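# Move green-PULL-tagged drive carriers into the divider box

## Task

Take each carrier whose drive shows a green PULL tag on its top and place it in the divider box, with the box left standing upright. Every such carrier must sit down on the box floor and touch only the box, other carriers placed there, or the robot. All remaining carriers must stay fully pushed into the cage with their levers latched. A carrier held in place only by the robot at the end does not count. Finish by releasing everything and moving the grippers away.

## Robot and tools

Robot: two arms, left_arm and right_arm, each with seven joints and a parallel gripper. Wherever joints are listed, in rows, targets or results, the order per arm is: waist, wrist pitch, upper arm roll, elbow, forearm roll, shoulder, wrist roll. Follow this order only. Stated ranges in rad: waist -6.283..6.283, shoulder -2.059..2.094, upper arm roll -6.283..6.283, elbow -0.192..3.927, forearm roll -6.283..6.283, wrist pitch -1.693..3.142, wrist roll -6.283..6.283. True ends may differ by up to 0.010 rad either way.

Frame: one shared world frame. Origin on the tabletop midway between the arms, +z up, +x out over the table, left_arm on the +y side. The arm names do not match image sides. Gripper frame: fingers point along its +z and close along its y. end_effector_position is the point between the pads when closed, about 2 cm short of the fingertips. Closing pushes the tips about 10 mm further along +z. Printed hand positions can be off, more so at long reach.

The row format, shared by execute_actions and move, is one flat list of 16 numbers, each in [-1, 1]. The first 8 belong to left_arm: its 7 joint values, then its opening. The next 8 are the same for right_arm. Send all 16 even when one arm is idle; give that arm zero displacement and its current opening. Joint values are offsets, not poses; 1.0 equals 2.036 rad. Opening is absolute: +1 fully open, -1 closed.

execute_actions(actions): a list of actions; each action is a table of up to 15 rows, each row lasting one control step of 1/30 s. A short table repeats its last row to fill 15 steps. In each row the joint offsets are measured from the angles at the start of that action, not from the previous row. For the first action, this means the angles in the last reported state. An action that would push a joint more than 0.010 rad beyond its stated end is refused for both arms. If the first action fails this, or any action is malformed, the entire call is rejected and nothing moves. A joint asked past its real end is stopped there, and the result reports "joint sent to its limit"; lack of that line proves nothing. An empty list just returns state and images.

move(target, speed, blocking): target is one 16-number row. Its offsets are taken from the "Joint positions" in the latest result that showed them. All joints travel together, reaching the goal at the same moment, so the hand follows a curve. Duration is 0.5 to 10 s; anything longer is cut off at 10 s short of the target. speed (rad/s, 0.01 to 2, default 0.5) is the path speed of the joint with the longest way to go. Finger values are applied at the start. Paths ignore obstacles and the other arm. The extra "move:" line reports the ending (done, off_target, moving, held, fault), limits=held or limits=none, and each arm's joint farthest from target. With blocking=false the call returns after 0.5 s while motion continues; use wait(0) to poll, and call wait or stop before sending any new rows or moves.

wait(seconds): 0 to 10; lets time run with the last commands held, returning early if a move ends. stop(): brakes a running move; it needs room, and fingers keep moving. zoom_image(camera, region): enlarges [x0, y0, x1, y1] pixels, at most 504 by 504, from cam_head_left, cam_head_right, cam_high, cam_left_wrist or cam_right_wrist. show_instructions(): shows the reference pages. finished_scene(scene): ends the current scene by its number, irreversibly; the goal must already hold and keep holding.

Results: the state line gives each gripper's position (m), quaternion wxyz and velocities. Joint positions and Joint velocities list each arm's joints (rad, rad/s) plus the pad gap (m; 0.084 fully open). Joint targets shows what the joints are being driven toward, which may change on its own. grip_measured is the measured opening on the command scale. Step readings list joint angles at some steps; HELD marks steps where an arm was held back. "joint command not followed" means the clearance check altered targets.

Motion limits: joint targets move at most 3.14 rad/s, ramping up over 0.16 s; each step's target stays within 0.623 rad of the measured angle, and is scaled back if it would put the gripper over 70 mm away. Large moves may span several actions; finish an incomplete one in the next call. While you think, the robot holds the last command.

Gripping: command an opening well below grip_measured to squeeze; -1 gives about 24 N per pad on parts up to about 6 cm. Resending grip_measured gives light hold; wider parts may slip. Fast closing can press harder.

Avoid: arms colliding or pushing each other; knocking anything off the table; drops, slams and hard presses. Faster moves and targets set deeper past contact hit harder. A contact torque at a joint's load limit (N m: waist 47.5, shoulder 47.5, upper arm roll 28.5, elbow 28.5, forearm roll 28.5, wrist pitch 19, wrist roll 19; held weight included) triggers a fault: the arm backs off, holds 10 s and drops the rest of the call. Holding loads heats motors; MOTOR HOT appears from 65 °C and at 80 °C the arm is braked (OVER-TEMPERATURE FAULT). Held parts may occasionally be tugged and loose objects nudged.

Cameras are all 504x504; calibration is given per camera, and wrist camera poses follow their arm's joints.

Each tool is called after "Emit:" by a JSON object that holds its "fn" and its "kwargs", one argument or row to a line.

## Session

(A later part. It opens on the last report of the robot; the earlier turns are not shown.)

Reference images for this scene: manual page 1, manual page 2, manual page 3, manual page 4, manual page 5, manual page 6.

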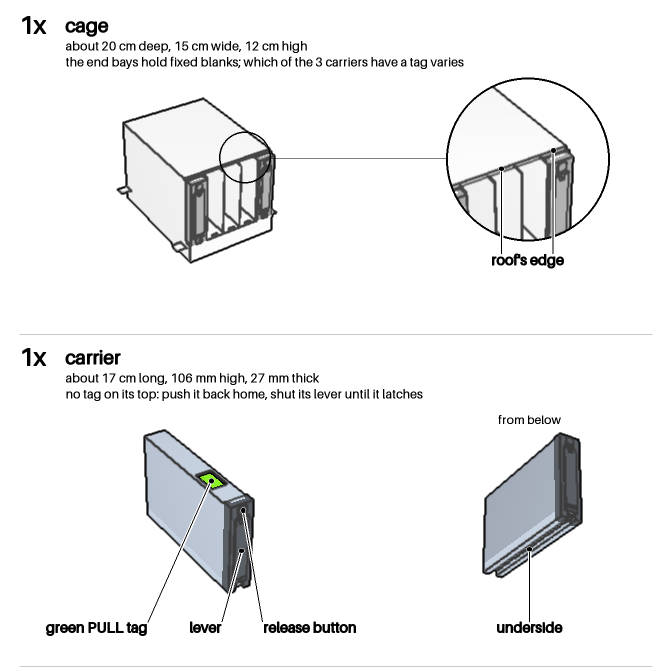

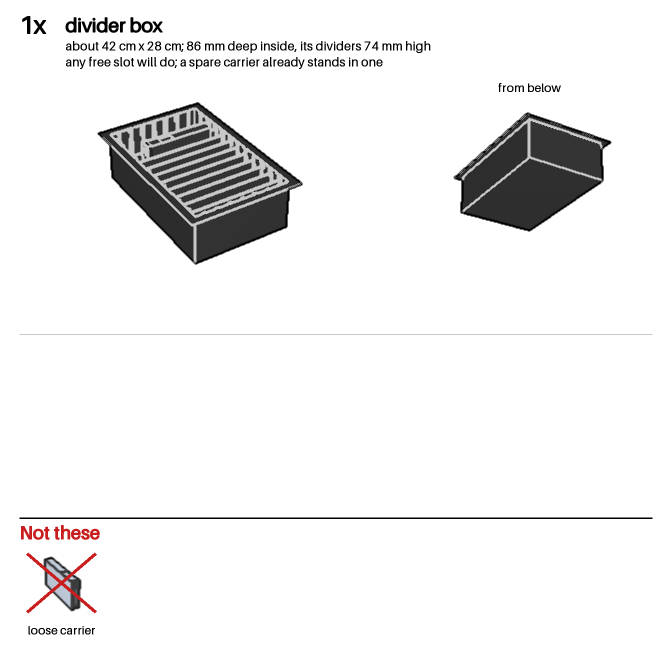

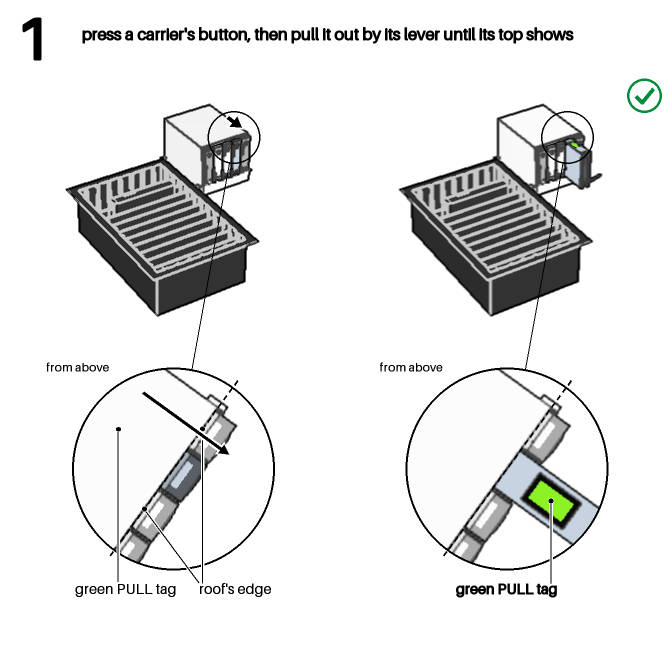

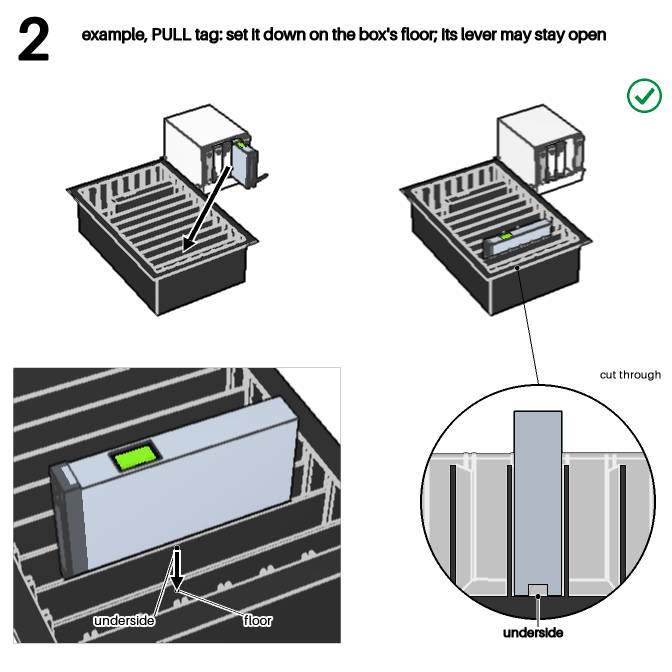

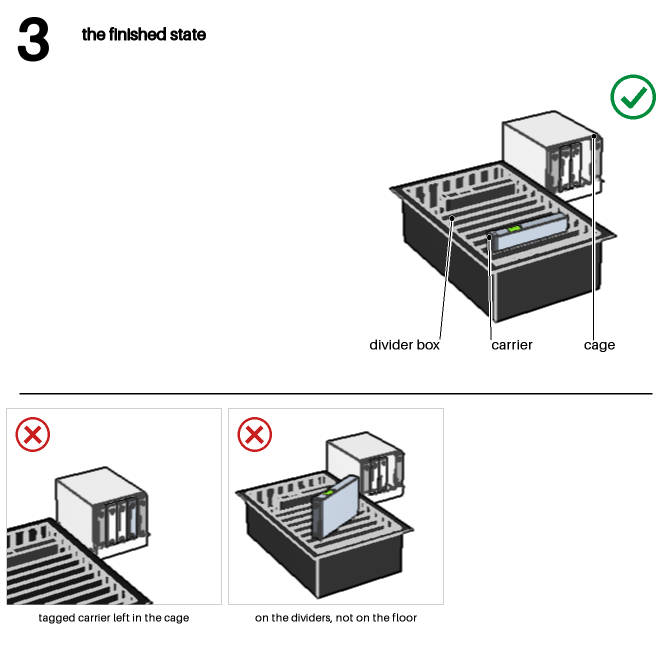

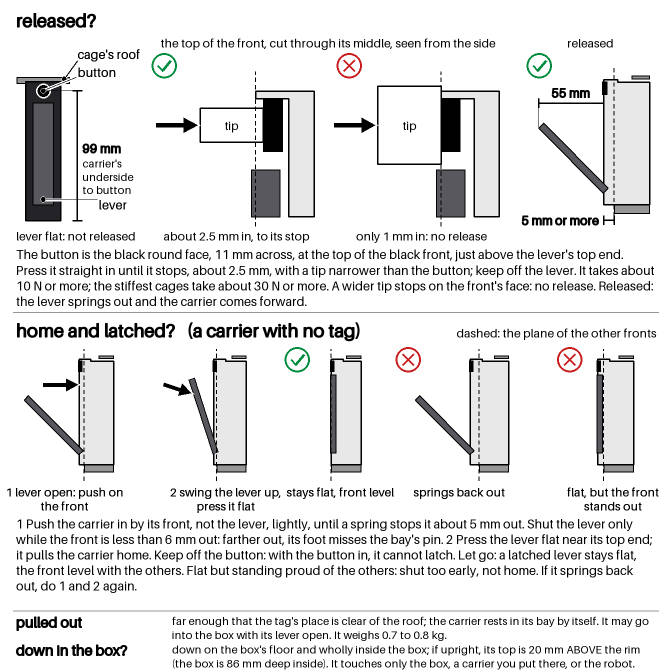

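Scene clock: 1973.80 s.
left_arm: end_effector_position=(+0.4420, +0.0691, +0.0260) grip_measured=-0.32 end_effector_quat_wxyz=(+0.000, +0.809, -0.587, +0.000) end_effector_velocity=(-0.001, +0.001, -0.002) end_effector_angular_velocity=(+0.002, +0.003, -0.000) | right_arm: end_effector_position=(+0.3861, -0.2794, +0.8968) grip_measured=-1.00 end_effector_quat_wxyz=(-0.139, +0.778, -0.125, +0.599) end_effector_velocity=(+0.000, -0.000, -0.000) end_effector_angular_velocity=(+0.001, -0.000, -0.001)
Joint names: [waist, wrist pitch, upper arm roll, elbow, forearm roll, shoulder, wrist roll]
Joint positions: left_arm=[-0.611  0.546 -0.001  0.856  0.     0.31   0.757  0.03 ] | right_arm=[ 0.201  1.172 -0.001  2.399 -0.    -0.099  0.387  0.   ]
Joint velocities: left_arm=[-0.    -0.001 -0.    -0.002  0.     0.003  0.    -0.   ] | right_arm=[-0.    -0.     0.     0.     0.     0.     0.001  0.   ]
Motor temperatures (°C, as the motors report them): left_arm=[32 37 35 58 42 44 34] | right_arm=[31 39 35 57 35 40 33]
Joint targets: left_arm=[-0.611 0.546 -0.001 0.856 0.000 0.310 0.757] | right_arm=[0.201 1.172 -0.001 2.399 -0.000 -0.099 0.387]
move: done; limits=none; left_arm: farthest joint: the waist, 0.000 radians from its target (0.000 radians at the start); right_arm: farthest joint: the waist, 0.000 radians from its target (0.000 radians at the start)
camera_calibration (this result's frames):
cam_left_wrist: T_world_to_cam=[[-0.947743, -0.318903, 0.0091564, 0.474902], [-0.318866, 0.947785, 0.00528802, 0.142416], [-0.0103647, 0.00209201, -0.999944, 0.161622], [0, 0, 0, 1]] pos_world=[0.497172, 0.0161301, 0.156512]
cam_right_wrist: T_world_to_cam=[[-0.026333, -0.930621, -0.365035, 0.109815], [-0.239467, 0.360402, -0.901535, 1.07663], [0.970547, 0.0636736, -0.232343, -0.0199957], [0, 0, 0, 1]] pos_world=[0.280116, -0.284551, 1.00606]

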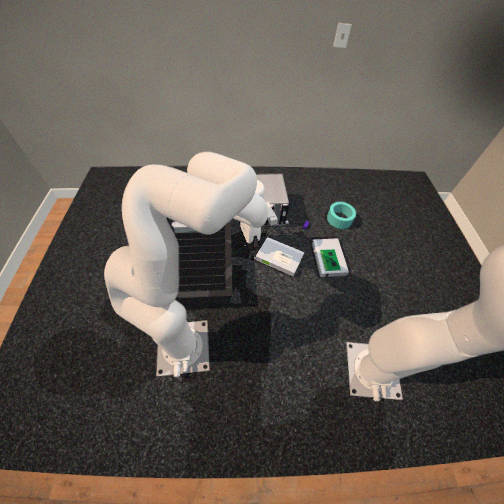

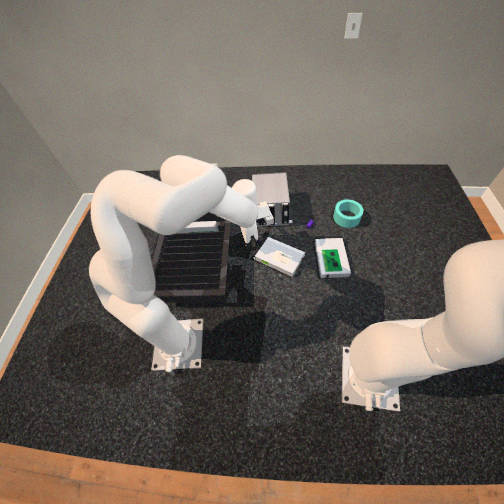

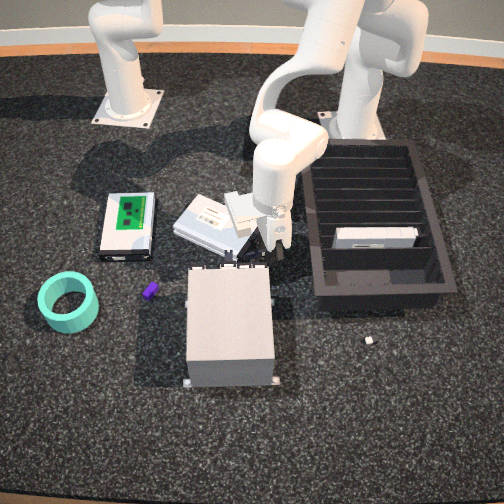

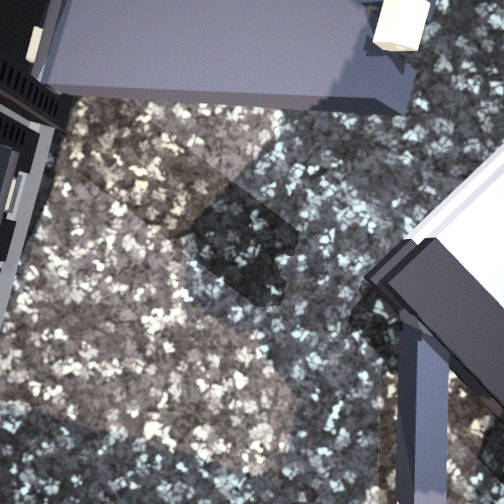

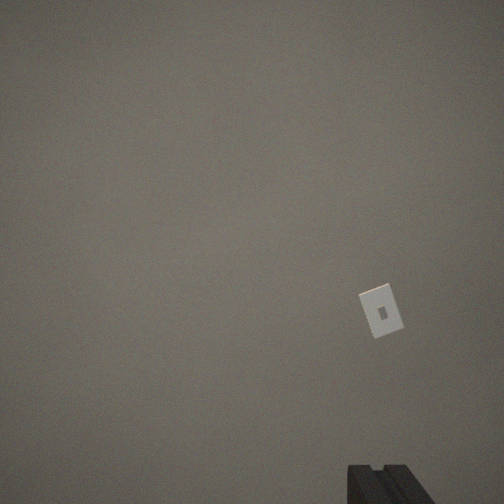

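Emit:
{"fn": "execute_actions", "kwargs": {
  "actions": [
    [[0,0,0,0,0,0,0,-0.75,0,0,0,0,0,0,0,-1]],
    [[0,0,0,0,0,0,0,-1,0,0,0,0,0,0,0,-1]]
  ]
}}

Emit:
{"fn": "move", "kwargs": {
  "target": [-0.0367,0.1377,0,0.0333,0,-0.1043,-0.0368,-1,0,0,0,0,0,0,0,-1],
  "speed": 0.12
}}

Scene clock: 1984.63 s.
left_arm: end_effector_position=(+0.4415, +0.0689, +0.0259) grip_measured=-0.87 end_effector_quat_wxyz=(+0.000, +0.809, -0.588, -0.000) end_effector_velocity=(+0.000, +0.000, -0.000) end_effector_angular_velocity=(+0.000, -0.000, +0.001) | right_arm: end_effector_position=(+0.3861, -0.2794, +0.8968) grip_measured=-1.00 end_effector_quat_wxyz=(-0.139, +0.778, -0.125, +0.599) end_effector_velocity=(-0.000, -0.000, +0.001) end_effector_angular_velocity=(-0.001, -0.003, +0.000)
Joint names: [waist, wrist pitch, upper arm roll, elbow, forearm roll, shoulder, wrist roll]
Joint positions: left_arm=[-0.611  0.546 -0.001  0.855  0.     0.31   0.757  0.006] | right_arm=[ 0.201  1.172 -0.001  2.399 -0.    -0.099  0.387  0.   ]
Joint velocities: left_arm=[-0.001 -0.001  0.001  0.     0.     0.    -0.001  0.   ] | right_arm=[-0.    -0.002  0.     0.001  0.    -0.    -0.001  0.   ]
Motor temperatures (°C, as the motors report them): left_arm=[32 37 35 58 42 44 34] | right_arm=[31 39 35 57 35 40 33]
Joint targets: left_arm=[-0.611 0.546 -0.001 0.856 0.000 0.310 0.757] | right_arm=[0.201 1.172 -0.001 2.399 -0.000 -0.099 0.387]
Step readings (joint positions; steps 1 to 15: 1st action; 16 to 30: 2nd action):
0: left_arm=[-0.611 0.546 -0.001 0.856 0.000 0.310 0.757] | right_arm=[0.201 1.172 -0.001 2.399 -0.000 -0.099 0.387]
1: left_arm=[-0.611 0.546 -0.001 0.856 0.000 0.310 0.757] | right_arm=[0.201 1.172 -0.001 2.399 -0.000 -0.099 0.387]
2: left_arm=[-0.611 0.546 -0.001 0.856 0.000 0.310 0.757] | right_arm=[0.201 1.172 -0.001 2.399 -0.000 -0.099 0.387]
4: left_arm=[-0.611 0.546 -0.001 0.856 0.000 0.310 0.757] | right_arm=[0.201 1.172 -0.001 2.399 -0.000 -0.099 0.387]
8: left_arm=[-0.611 0.546 -0.001 0.856 0.000 0.310 0.757] | right_arm=[0.201 1.172 -0.001 2.399 -0.000 -0.099 0.387]
15: left_arm=[-0.611 0.546 -0.001 0.856 0.000 0.310 0.757] | right_arm=[0.201 1.172 -0.001 2.399 -0.000 -0.099 0.387]
16: left_arm=[-0.611 0.546 -0.001 0.856 0.000 0.310 0.757] | right_arm=[0.201 1.172 -0.001 2.399 -0.000 -0.099 0.387]
17: left_arm=[-0.611 0.546 -0.002 0.855 0.000 0.310 0.757] | right_arm=[0.201 1.172 -0.001 2.399 -0.000 -0.099 0.387]
19: left_arm=[-0.611 0.546 -0.002 0.855 0.000 0.310 0.757] | right_arm=[0.201 1.172 -0.001 2.399 -0.000 -0.099 0.387]
23: left_arm=[-0.611 0.546 -0.002 0.855 0.000 0.310 0.757] | right_arm=[0.201 1.172 -0.001 2.399 -0.000 -0.099 0.387]
30: Joint positions above
camera_calibration (this result's frames):
cam_left_wrist: T_world_to_cam=[[-0.948059, -0.317946, 0.00976989, 0.47445], [-0.317903, 0.948106, 0.0056687, 0.142075], [-0.0110652, 0.00226838, -0.999936, 0.161754], [0, 0, 0, 1]] pos_world=[0.496762, 0.0157807, 0.156303]
cam_right_wrist: T_world_to_cam=[[-0.0263331, -0.930621, -0.365035, 0.109815], [-0.239467, 0.360402, -0.901535, 1.07663], [0.970547, 0.0636735, -0.232343, -0.0199958], [0, 0, 0, 1]] pos_world=[0.280117, -0.284551, 1.00606]

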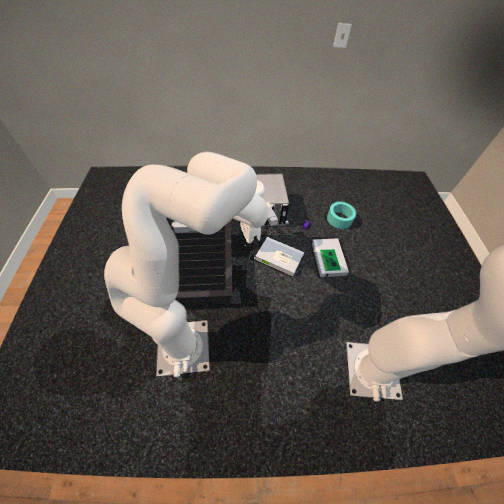

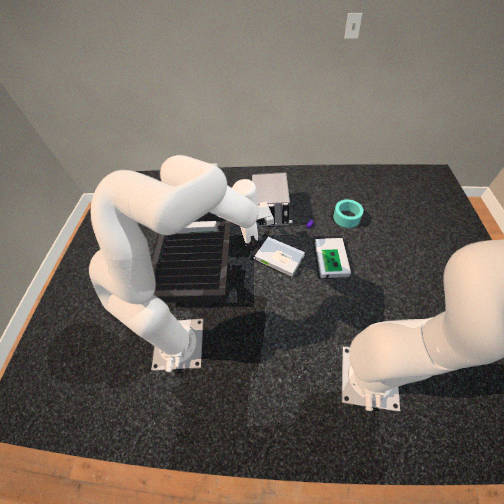

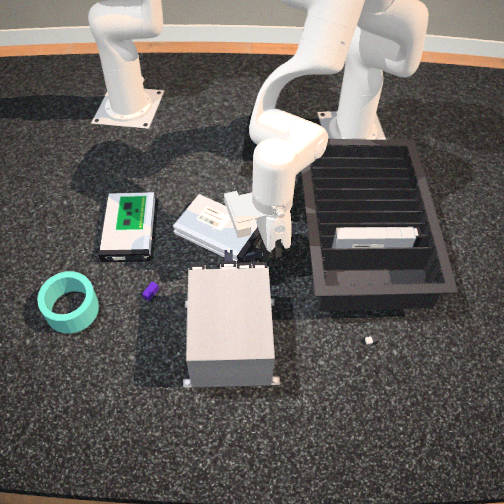

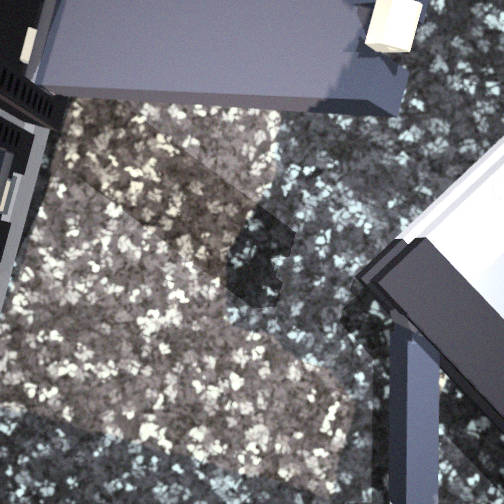

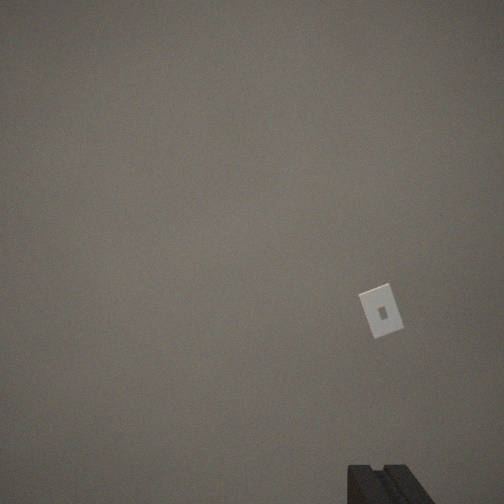

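Scene clock: 1987.40 s.
left_arm: end_effector_position=(+0.4255, +0.0387, +0.1264) grip_measured=-0.77 end_effector_quat_wxyz=(-0.000, +0.809, -0.587, -0.001) end_effector_velocity=(-0.000, -0.000, +0.001) end_effector_angular_velocity=(-0.000, -0.000, -0.000) | right_arm: end_effector_position=(+0.3861, -0.2794, +0.8968) grip_measured=-1.00 end_effector_quat_wxyz=(-0.139, +0.778, -0.125, +0.599) end_effector_velocity=(-0.000, +0.001, -0.000) end_effector_angular_velocity=(+0.001, +0.000, +0.002)
Joint names: [waist, wrist pitch, upper arm roll, elbow, forearm roll, shoulder, wrist roll]
Joint positions: left_arm=[-0.686  0.826 -0.001  0.923  0.     0.098  0.682  0.01 ] | right_arm=[ 0.201  1.172 -0.001  2.399 -0.    -0.099  0.387  0.   ]
Joint velocities: left_arm=[-0.001  0.003  0.     0.002  0.    -0.002 -0.001  0.   ] | right_arm=[ 0.001 -0.     0.    -0.001  0.001 -0.     0.     0.   ]
Motor temperatures (°C, as the motors report them): left_arm=[32 37 35 58 42 44 34] | right_arm=[31 39 35 57 35 40 33]
Joint targets: left_arm=[-0.686 0.826 -0.001 0.923 0.000 0.098 0.682] | right_arm=[0.201 1.172 -0.001 2.399 -0.000 -0.099 0.387]
move: done; limits=none; left_arm: farthest joint: the waist, 0.000 radians from its target (0.075 radians at the start); right_arm: farthest joint: the waist, 0.000 radians from its target (0.000 radians at the start)
camera_calibration (this result's frames):
cam_left_wrist: T_world_to_cam=[[-0.947939, -0.318302, 0.00977926, 0.448603], [-0.318252, 0.947985, 0.00636247, 0.165109], [-0.0112958, 0.00291896, -0.999932, 0.26223], [0, 0, 0, 1]] pos_world=[0.480757, -0.0144951, 0.256775]
cam_right_wrist: T_world_to_cam=[[-0.0263329, -0.930621, -0.365035, 0.109815], [-0.239467, 0.360402, -0.901535, 1.07663], [0.970547, 0.0636737, -0.232343, -0.0199957], [0, 0, 0, 1]] pos_world=[0.280116, -0.284551, 1.00606]

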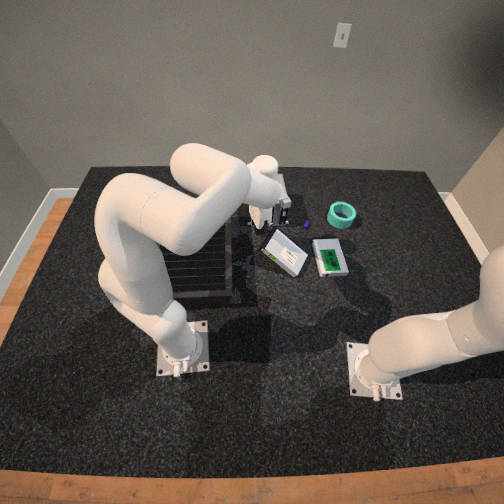

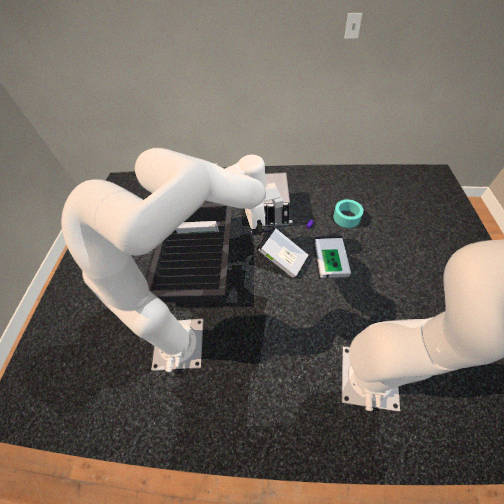

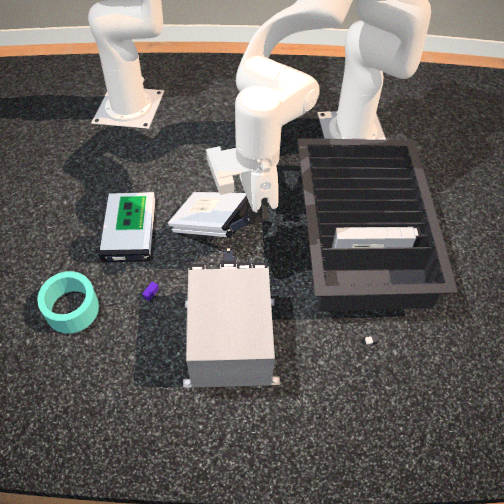

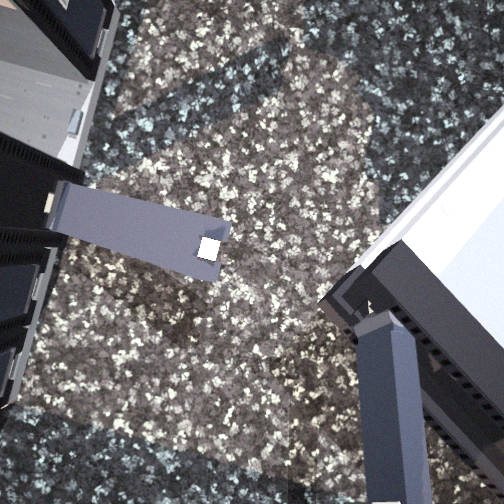

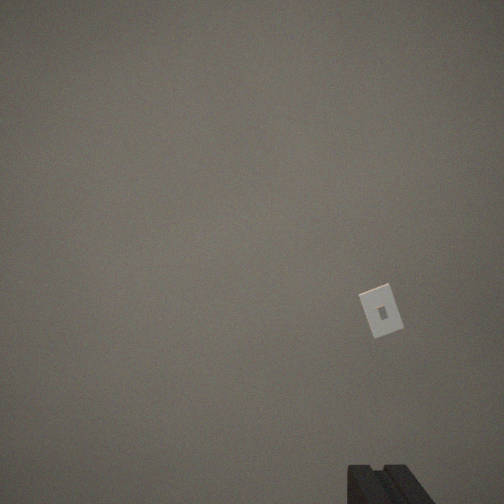

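Emit:
{"fn": "move", "kwargs": {
  "target": [-0.0831,0.1016,0,0.0754,0,-0.0267,-0.0832,-1,0,0,0,0,0,0,0,-1],
  "speed": 0.1
}}

Emit:
{"fn": "move", "kwargs": {
  "target": [-0.066,0.0346,0,0.0605,0,0.0258,-0.066,-1,0,0,0,0,0,0,0,-1],
  "speed": 0.08
}}

Scene clock: 1994.03 s.
left_arm: end_effector_position=(+0.3877, -0.0325, +0.1961) grip_measured=-0.66 end_effector_quat_wxyz=(-0.000, +0.809, -0.588, -0.001) end_effector_velocity=(+0.000, -0.002, +0.003) end_effector_angular_velocity=(-0.004, -0.004, -0.001) | right_arm: end_effector_position=(+0.3861, -0.2794, +0.8968) grip_measured=-1.00 end_effector_quat_wxyz=(-0.139, +0.778, -0.125, +0.599) end_effector_velocity=(+0.000, +0.000, -0.001) end_effector_angular_velocity=(-0.000, +0.003, +0.000)
Joint names: [waist, wrist pitch, upper arm roll, elbow, forearm roll, shoulder, wrist roll]
Joint positions: left_arm=[-0.855  1.033 -0.002  1.075  0.     0.044  0.513  0.015] | right_arm=[ 0.201  1.172 -0.001  2.399 -0.    -0.099  0.387  0.   ]
Joint velocities: left_arm=[-0.001  0.002 -0.002  0.005  0.    -0.002 -0.002 -0.   ] | right_arm=[ 0.     0.002 -0.    -0.001  0.     0.    -0.     0.   ]
Motor temperatures (°C, as the motors report them): left_arm=[32 37 35 59 42 44 34] | right_arm=[31 39 35 57 35 40 33]
Joint targets: left_arm=[-0.855 1.033 -0.001 1.077 0.000 0.044 0.513] | right_arm=[0.201 1.172 -0.001 2.399 -0.000 -0.099 0.387]
move: done; limits=none; left_arm: farthest joint: the shoulder, 0.001 radians from its target (0.054 radians at the start); right_arm: farthest joint: the waist, 0.000 radians from its target (0.000 radians at the start)
camera_calibration (this result's frames):
cam_left_wrist: T_world_to_cam=[[-0.948081, -0.317864, 0.0102554, 0.389457], [-0.317802, 0.948129, 0.00725976, 0.21977], [-0.0120311, 0.00362363, -0.999921, 0.332037], [0, 0, 0, 1]] pos_world=[0.443075, -0.0857788, 0.326421]
cam_right_wrist: T_world_to_cam=[[-0.026333, -0.930621, -0.365035, 0.109815], [-0.239467, 0.360402, -0.901535, 1.07663], [0.970547, 0.0636736, -0.232343, -0.0199957], [0, 0, 0, 1]] pos_world=[0.280116, -0.284551, 1.00606]

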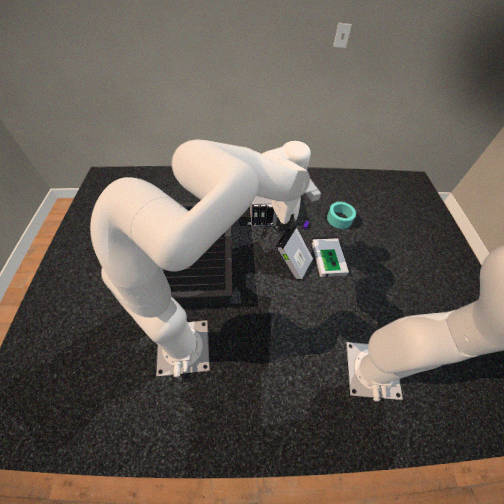

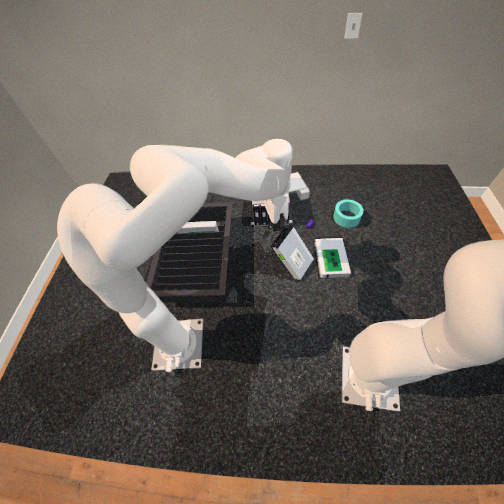

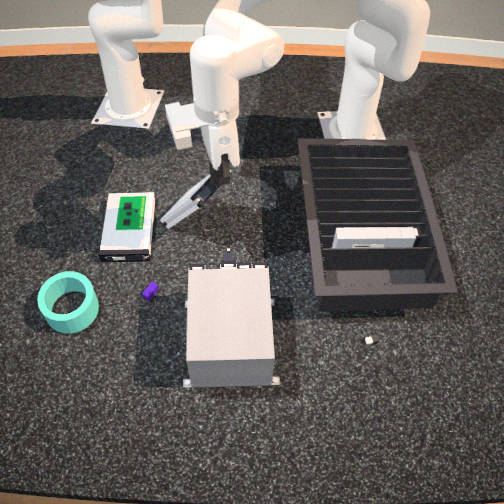

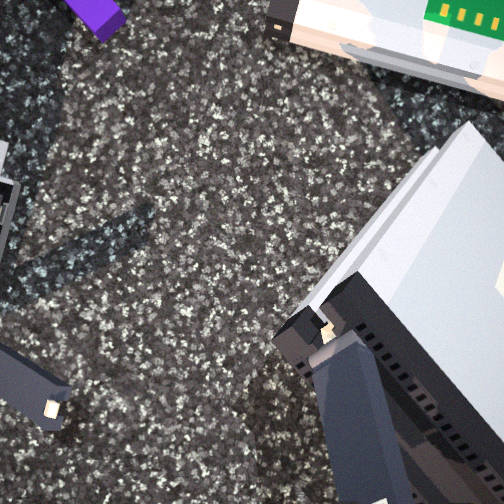

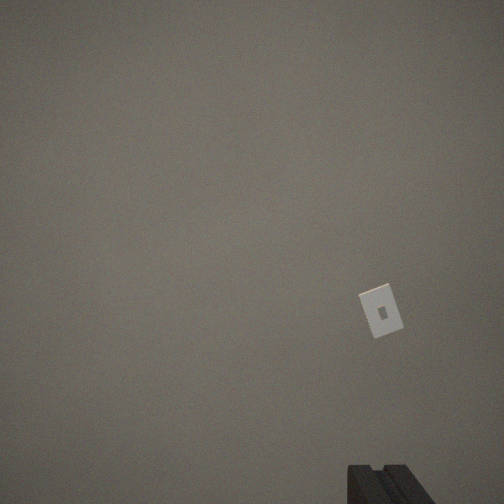

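Scene clock: 1996.10 s.
left_arm: end_effector_position=(+0.3558, -0.0932, +0.2160) grip_measured=-0.58 end_effector_quat_wxyz=(-0.000, +0.809, -0.588, -0.001) end_effector_velocity=(-0.001, -0.001, +0.001) end_effector_angular_velocity=(-0.001, -0.001, -0.002) | right_arm: end_effector_position=(+0.3861, -0.2794, +0.8968) grip_measured=-1.00 end_effector_quat_wxyz=(-0.139, +0.778, -0.125, +0.599) end_effector_velocity=(+0.000, -0.000, -0.000) end_effector_angular_velocity=(+0.001, +0.000, -0.001)
Joint names: [waist, wrist pitch, upper arm roll, elbow, forearm roll, shoulder, wrist roll]
Joint positions: left_arm=[-0.989  1.103 -0.002  1.198  0.     0.097  0.379  0.019] | right_arm=[ 0.201  1.172 -0.001  2.399 -0.    -0.099  0.387  0.   ]
Joint velocities: left_arm=[-0.001  0.001 -0.002  0.002 -0.     0.    -0.001  0.   ] | right_arm=[-0.001 -0.     0.    -0.     0.001  0.     0.     0.   ]
Motor temperatures (°C, as the motors report them): left_arm=[32 37 35 59 42 44 34] | right_arm=[31 39 35 57 35 40 33]
Joint targets: left_arm=[-0.989 1.103 -0.002 1.199 0.000 0.097 0.378] | right_arm=[0.201 1.172 -0.001 2.399 -0.000 -0.099 0.387]
move: done; limits=none; left_arm: farthest joint: the waist, 0.000 radians from its target (0.134 radians at the start); right_arm: farthest joint: the waist, 0.000 radians from its target (0.000 radians at the start)
camera_calibration (this result's frames):
cam_left_wrist: T_world_to_cam=[[-0.948004, -0.318099, 0.0100837, 0.339674], [-0.318036, 0.94805, 0.0073343, 0.267084], [-0.0118929, 0.00374595, -0.999922, 0.351729], [0, 0, 0, 1]] pos_world=[0.411137, -0.146477, 0.346318]
cam_right_wrist: T_world_to_cam=[[-0.0263329, -0.930621, -0.365035, 0.109815], [-0.239467, 0.360402, -0.901535, 1.07663], [0.970547, 0.0636737, -0.232343, -0.0199958], [0, 0, 0, 1]] pos_world=[0.280116, -0.284551, 1.00606]

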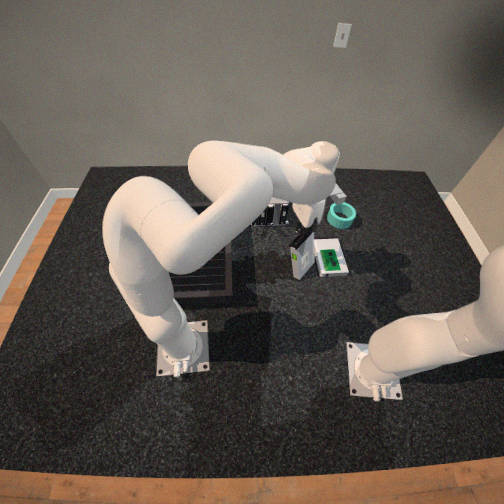

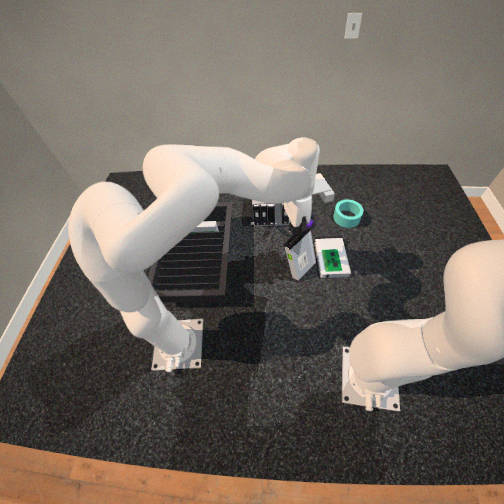

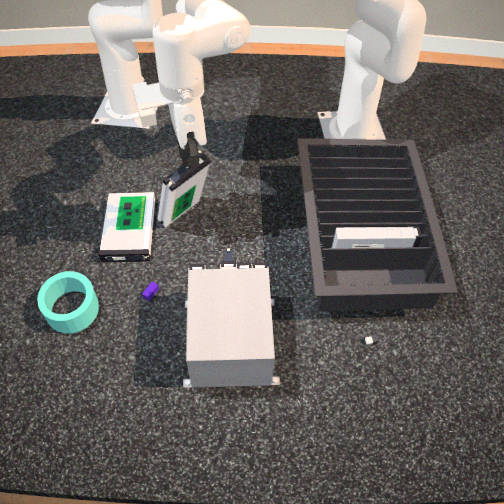

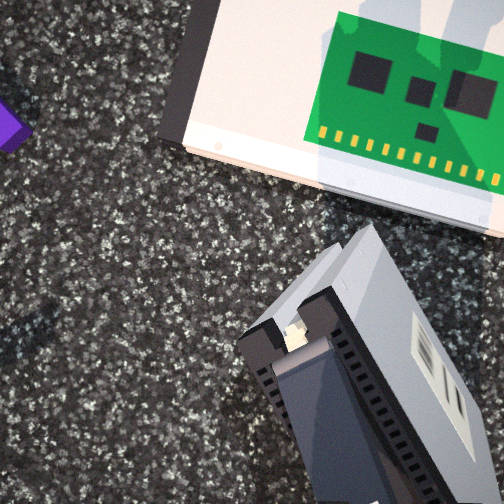

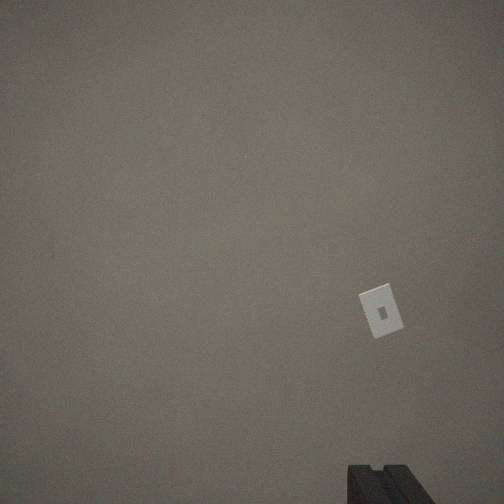

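Emit:
{"fn": "move", "kwargs": {
  "target": [-0.0469,0.0073,0,0.025,0,0.0167,-0.0471,-1,0,0,0,0,0,0,0,-1],
  "speed": 0.05
}}

Scene clock: 2007.13 s.
left_arm: end_effector_position=(+0.3247, -0.1311, +0.2190) grip_measured=-0.64 end_effector_quat_wxyz=(+0.000, +0.809, -0.587, -0.000) end_effector_velocity=(-0.000, -0.001, +0.000) end_effector_angular_velocity=(-0.001, -0.001, +0.001) | right_arm: end_effector_position=(+0.3861, -0.2794, +0.8968) grip_measured=-1.00 end_effector_quat_wxyz=(-0.139, +0.778, -0.125, +0.599) end_effector_velocity=(-0.000, +0.000, +0.001) end_effector_angular_velocity=(+0.001, -0.002, +0.000)
Joint names: [waist, wrist pitch, upper arm roll, elbow, forearm roll, shoulder, wrist roll]
Joint positions: left_arm=[-1.084  1.118 -0.002  1.249  0.     0.131  0.283  0.016] | right_arm=[ 0.201  1.172 -0.001  2.399 -0.    -0.099  0.387  0.   ]
Joint velocities: left_arm=[-0.001 -0.     0.001  0.001  0.     0.001 -0.001 -0.   ] | right_arm=[ 0.001 -0.002 -0.     0.    -0.    -0.     0.001  0.   ]
Motor temperatures (°C, as the motors report them): left_arm=[32 37 35 59 42 44 34] | right_arm=[31 39 35 57 35 40 33]
Joint targets: left_arm=[-1.084 1.118 -0.002 1.249 0.000 0.131 0.283] | right_arm=[0.201 1.172 -0.001 2.399 -0.000 -0.099 0.387]
move: done; limits=none; left_arm: farthest joint: the waist, 0.000 radians from its target (0.095 radians at the start); right_arm: farthest joint: the waist, 0.000 radians from its target (0.000 radians at the start)
camera_calibration (this result's frames):
cam_left_wrist: T_world_to_cam=[[-0.947778, -0.318793, 0.00933861, 0.298094], [-0.318754, 0.947822, 0.00543619, 0.293752], [-0.0105844, 0.00217558, -0.999942, 0.35389], [0, 0, 0, 1]] pos_world=[0.379908, -0.184164, 0.349489]
cam_right_wrist: T_world_to_cam=[[-0.0263328, -0.930621, -0.365035, 0.109815], [-0.239466, 0.360402, -0.901535, 1.07663], [0.970547, 0.0636737, -0.232343, -0.0199959], [0, 0, 0, 1]] pos_world=[0.280116, -0.284551, 1.00606]

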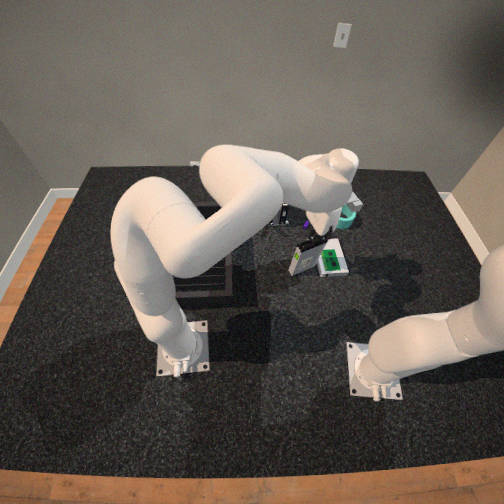

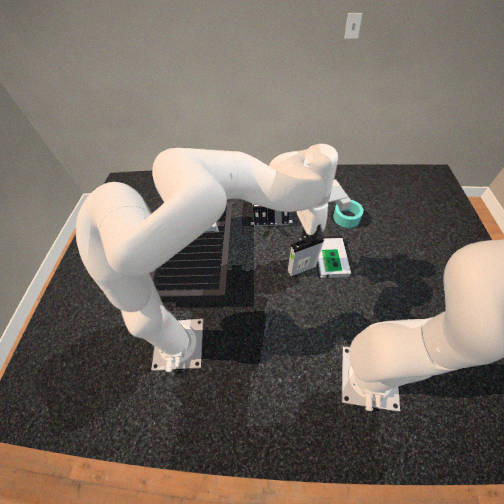

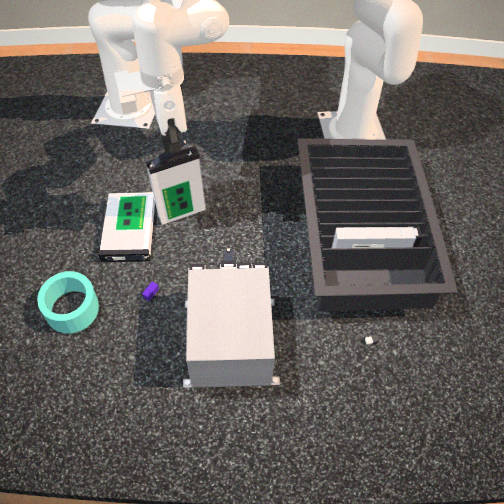

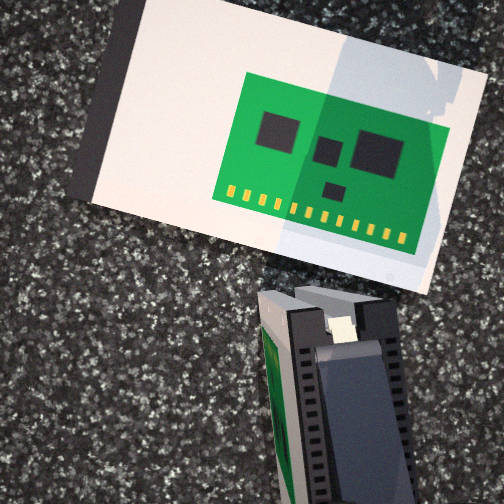

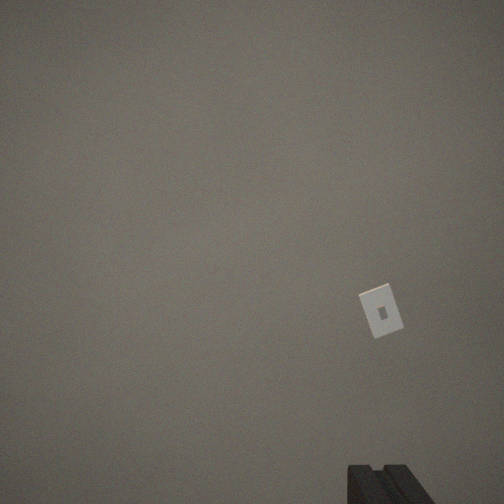

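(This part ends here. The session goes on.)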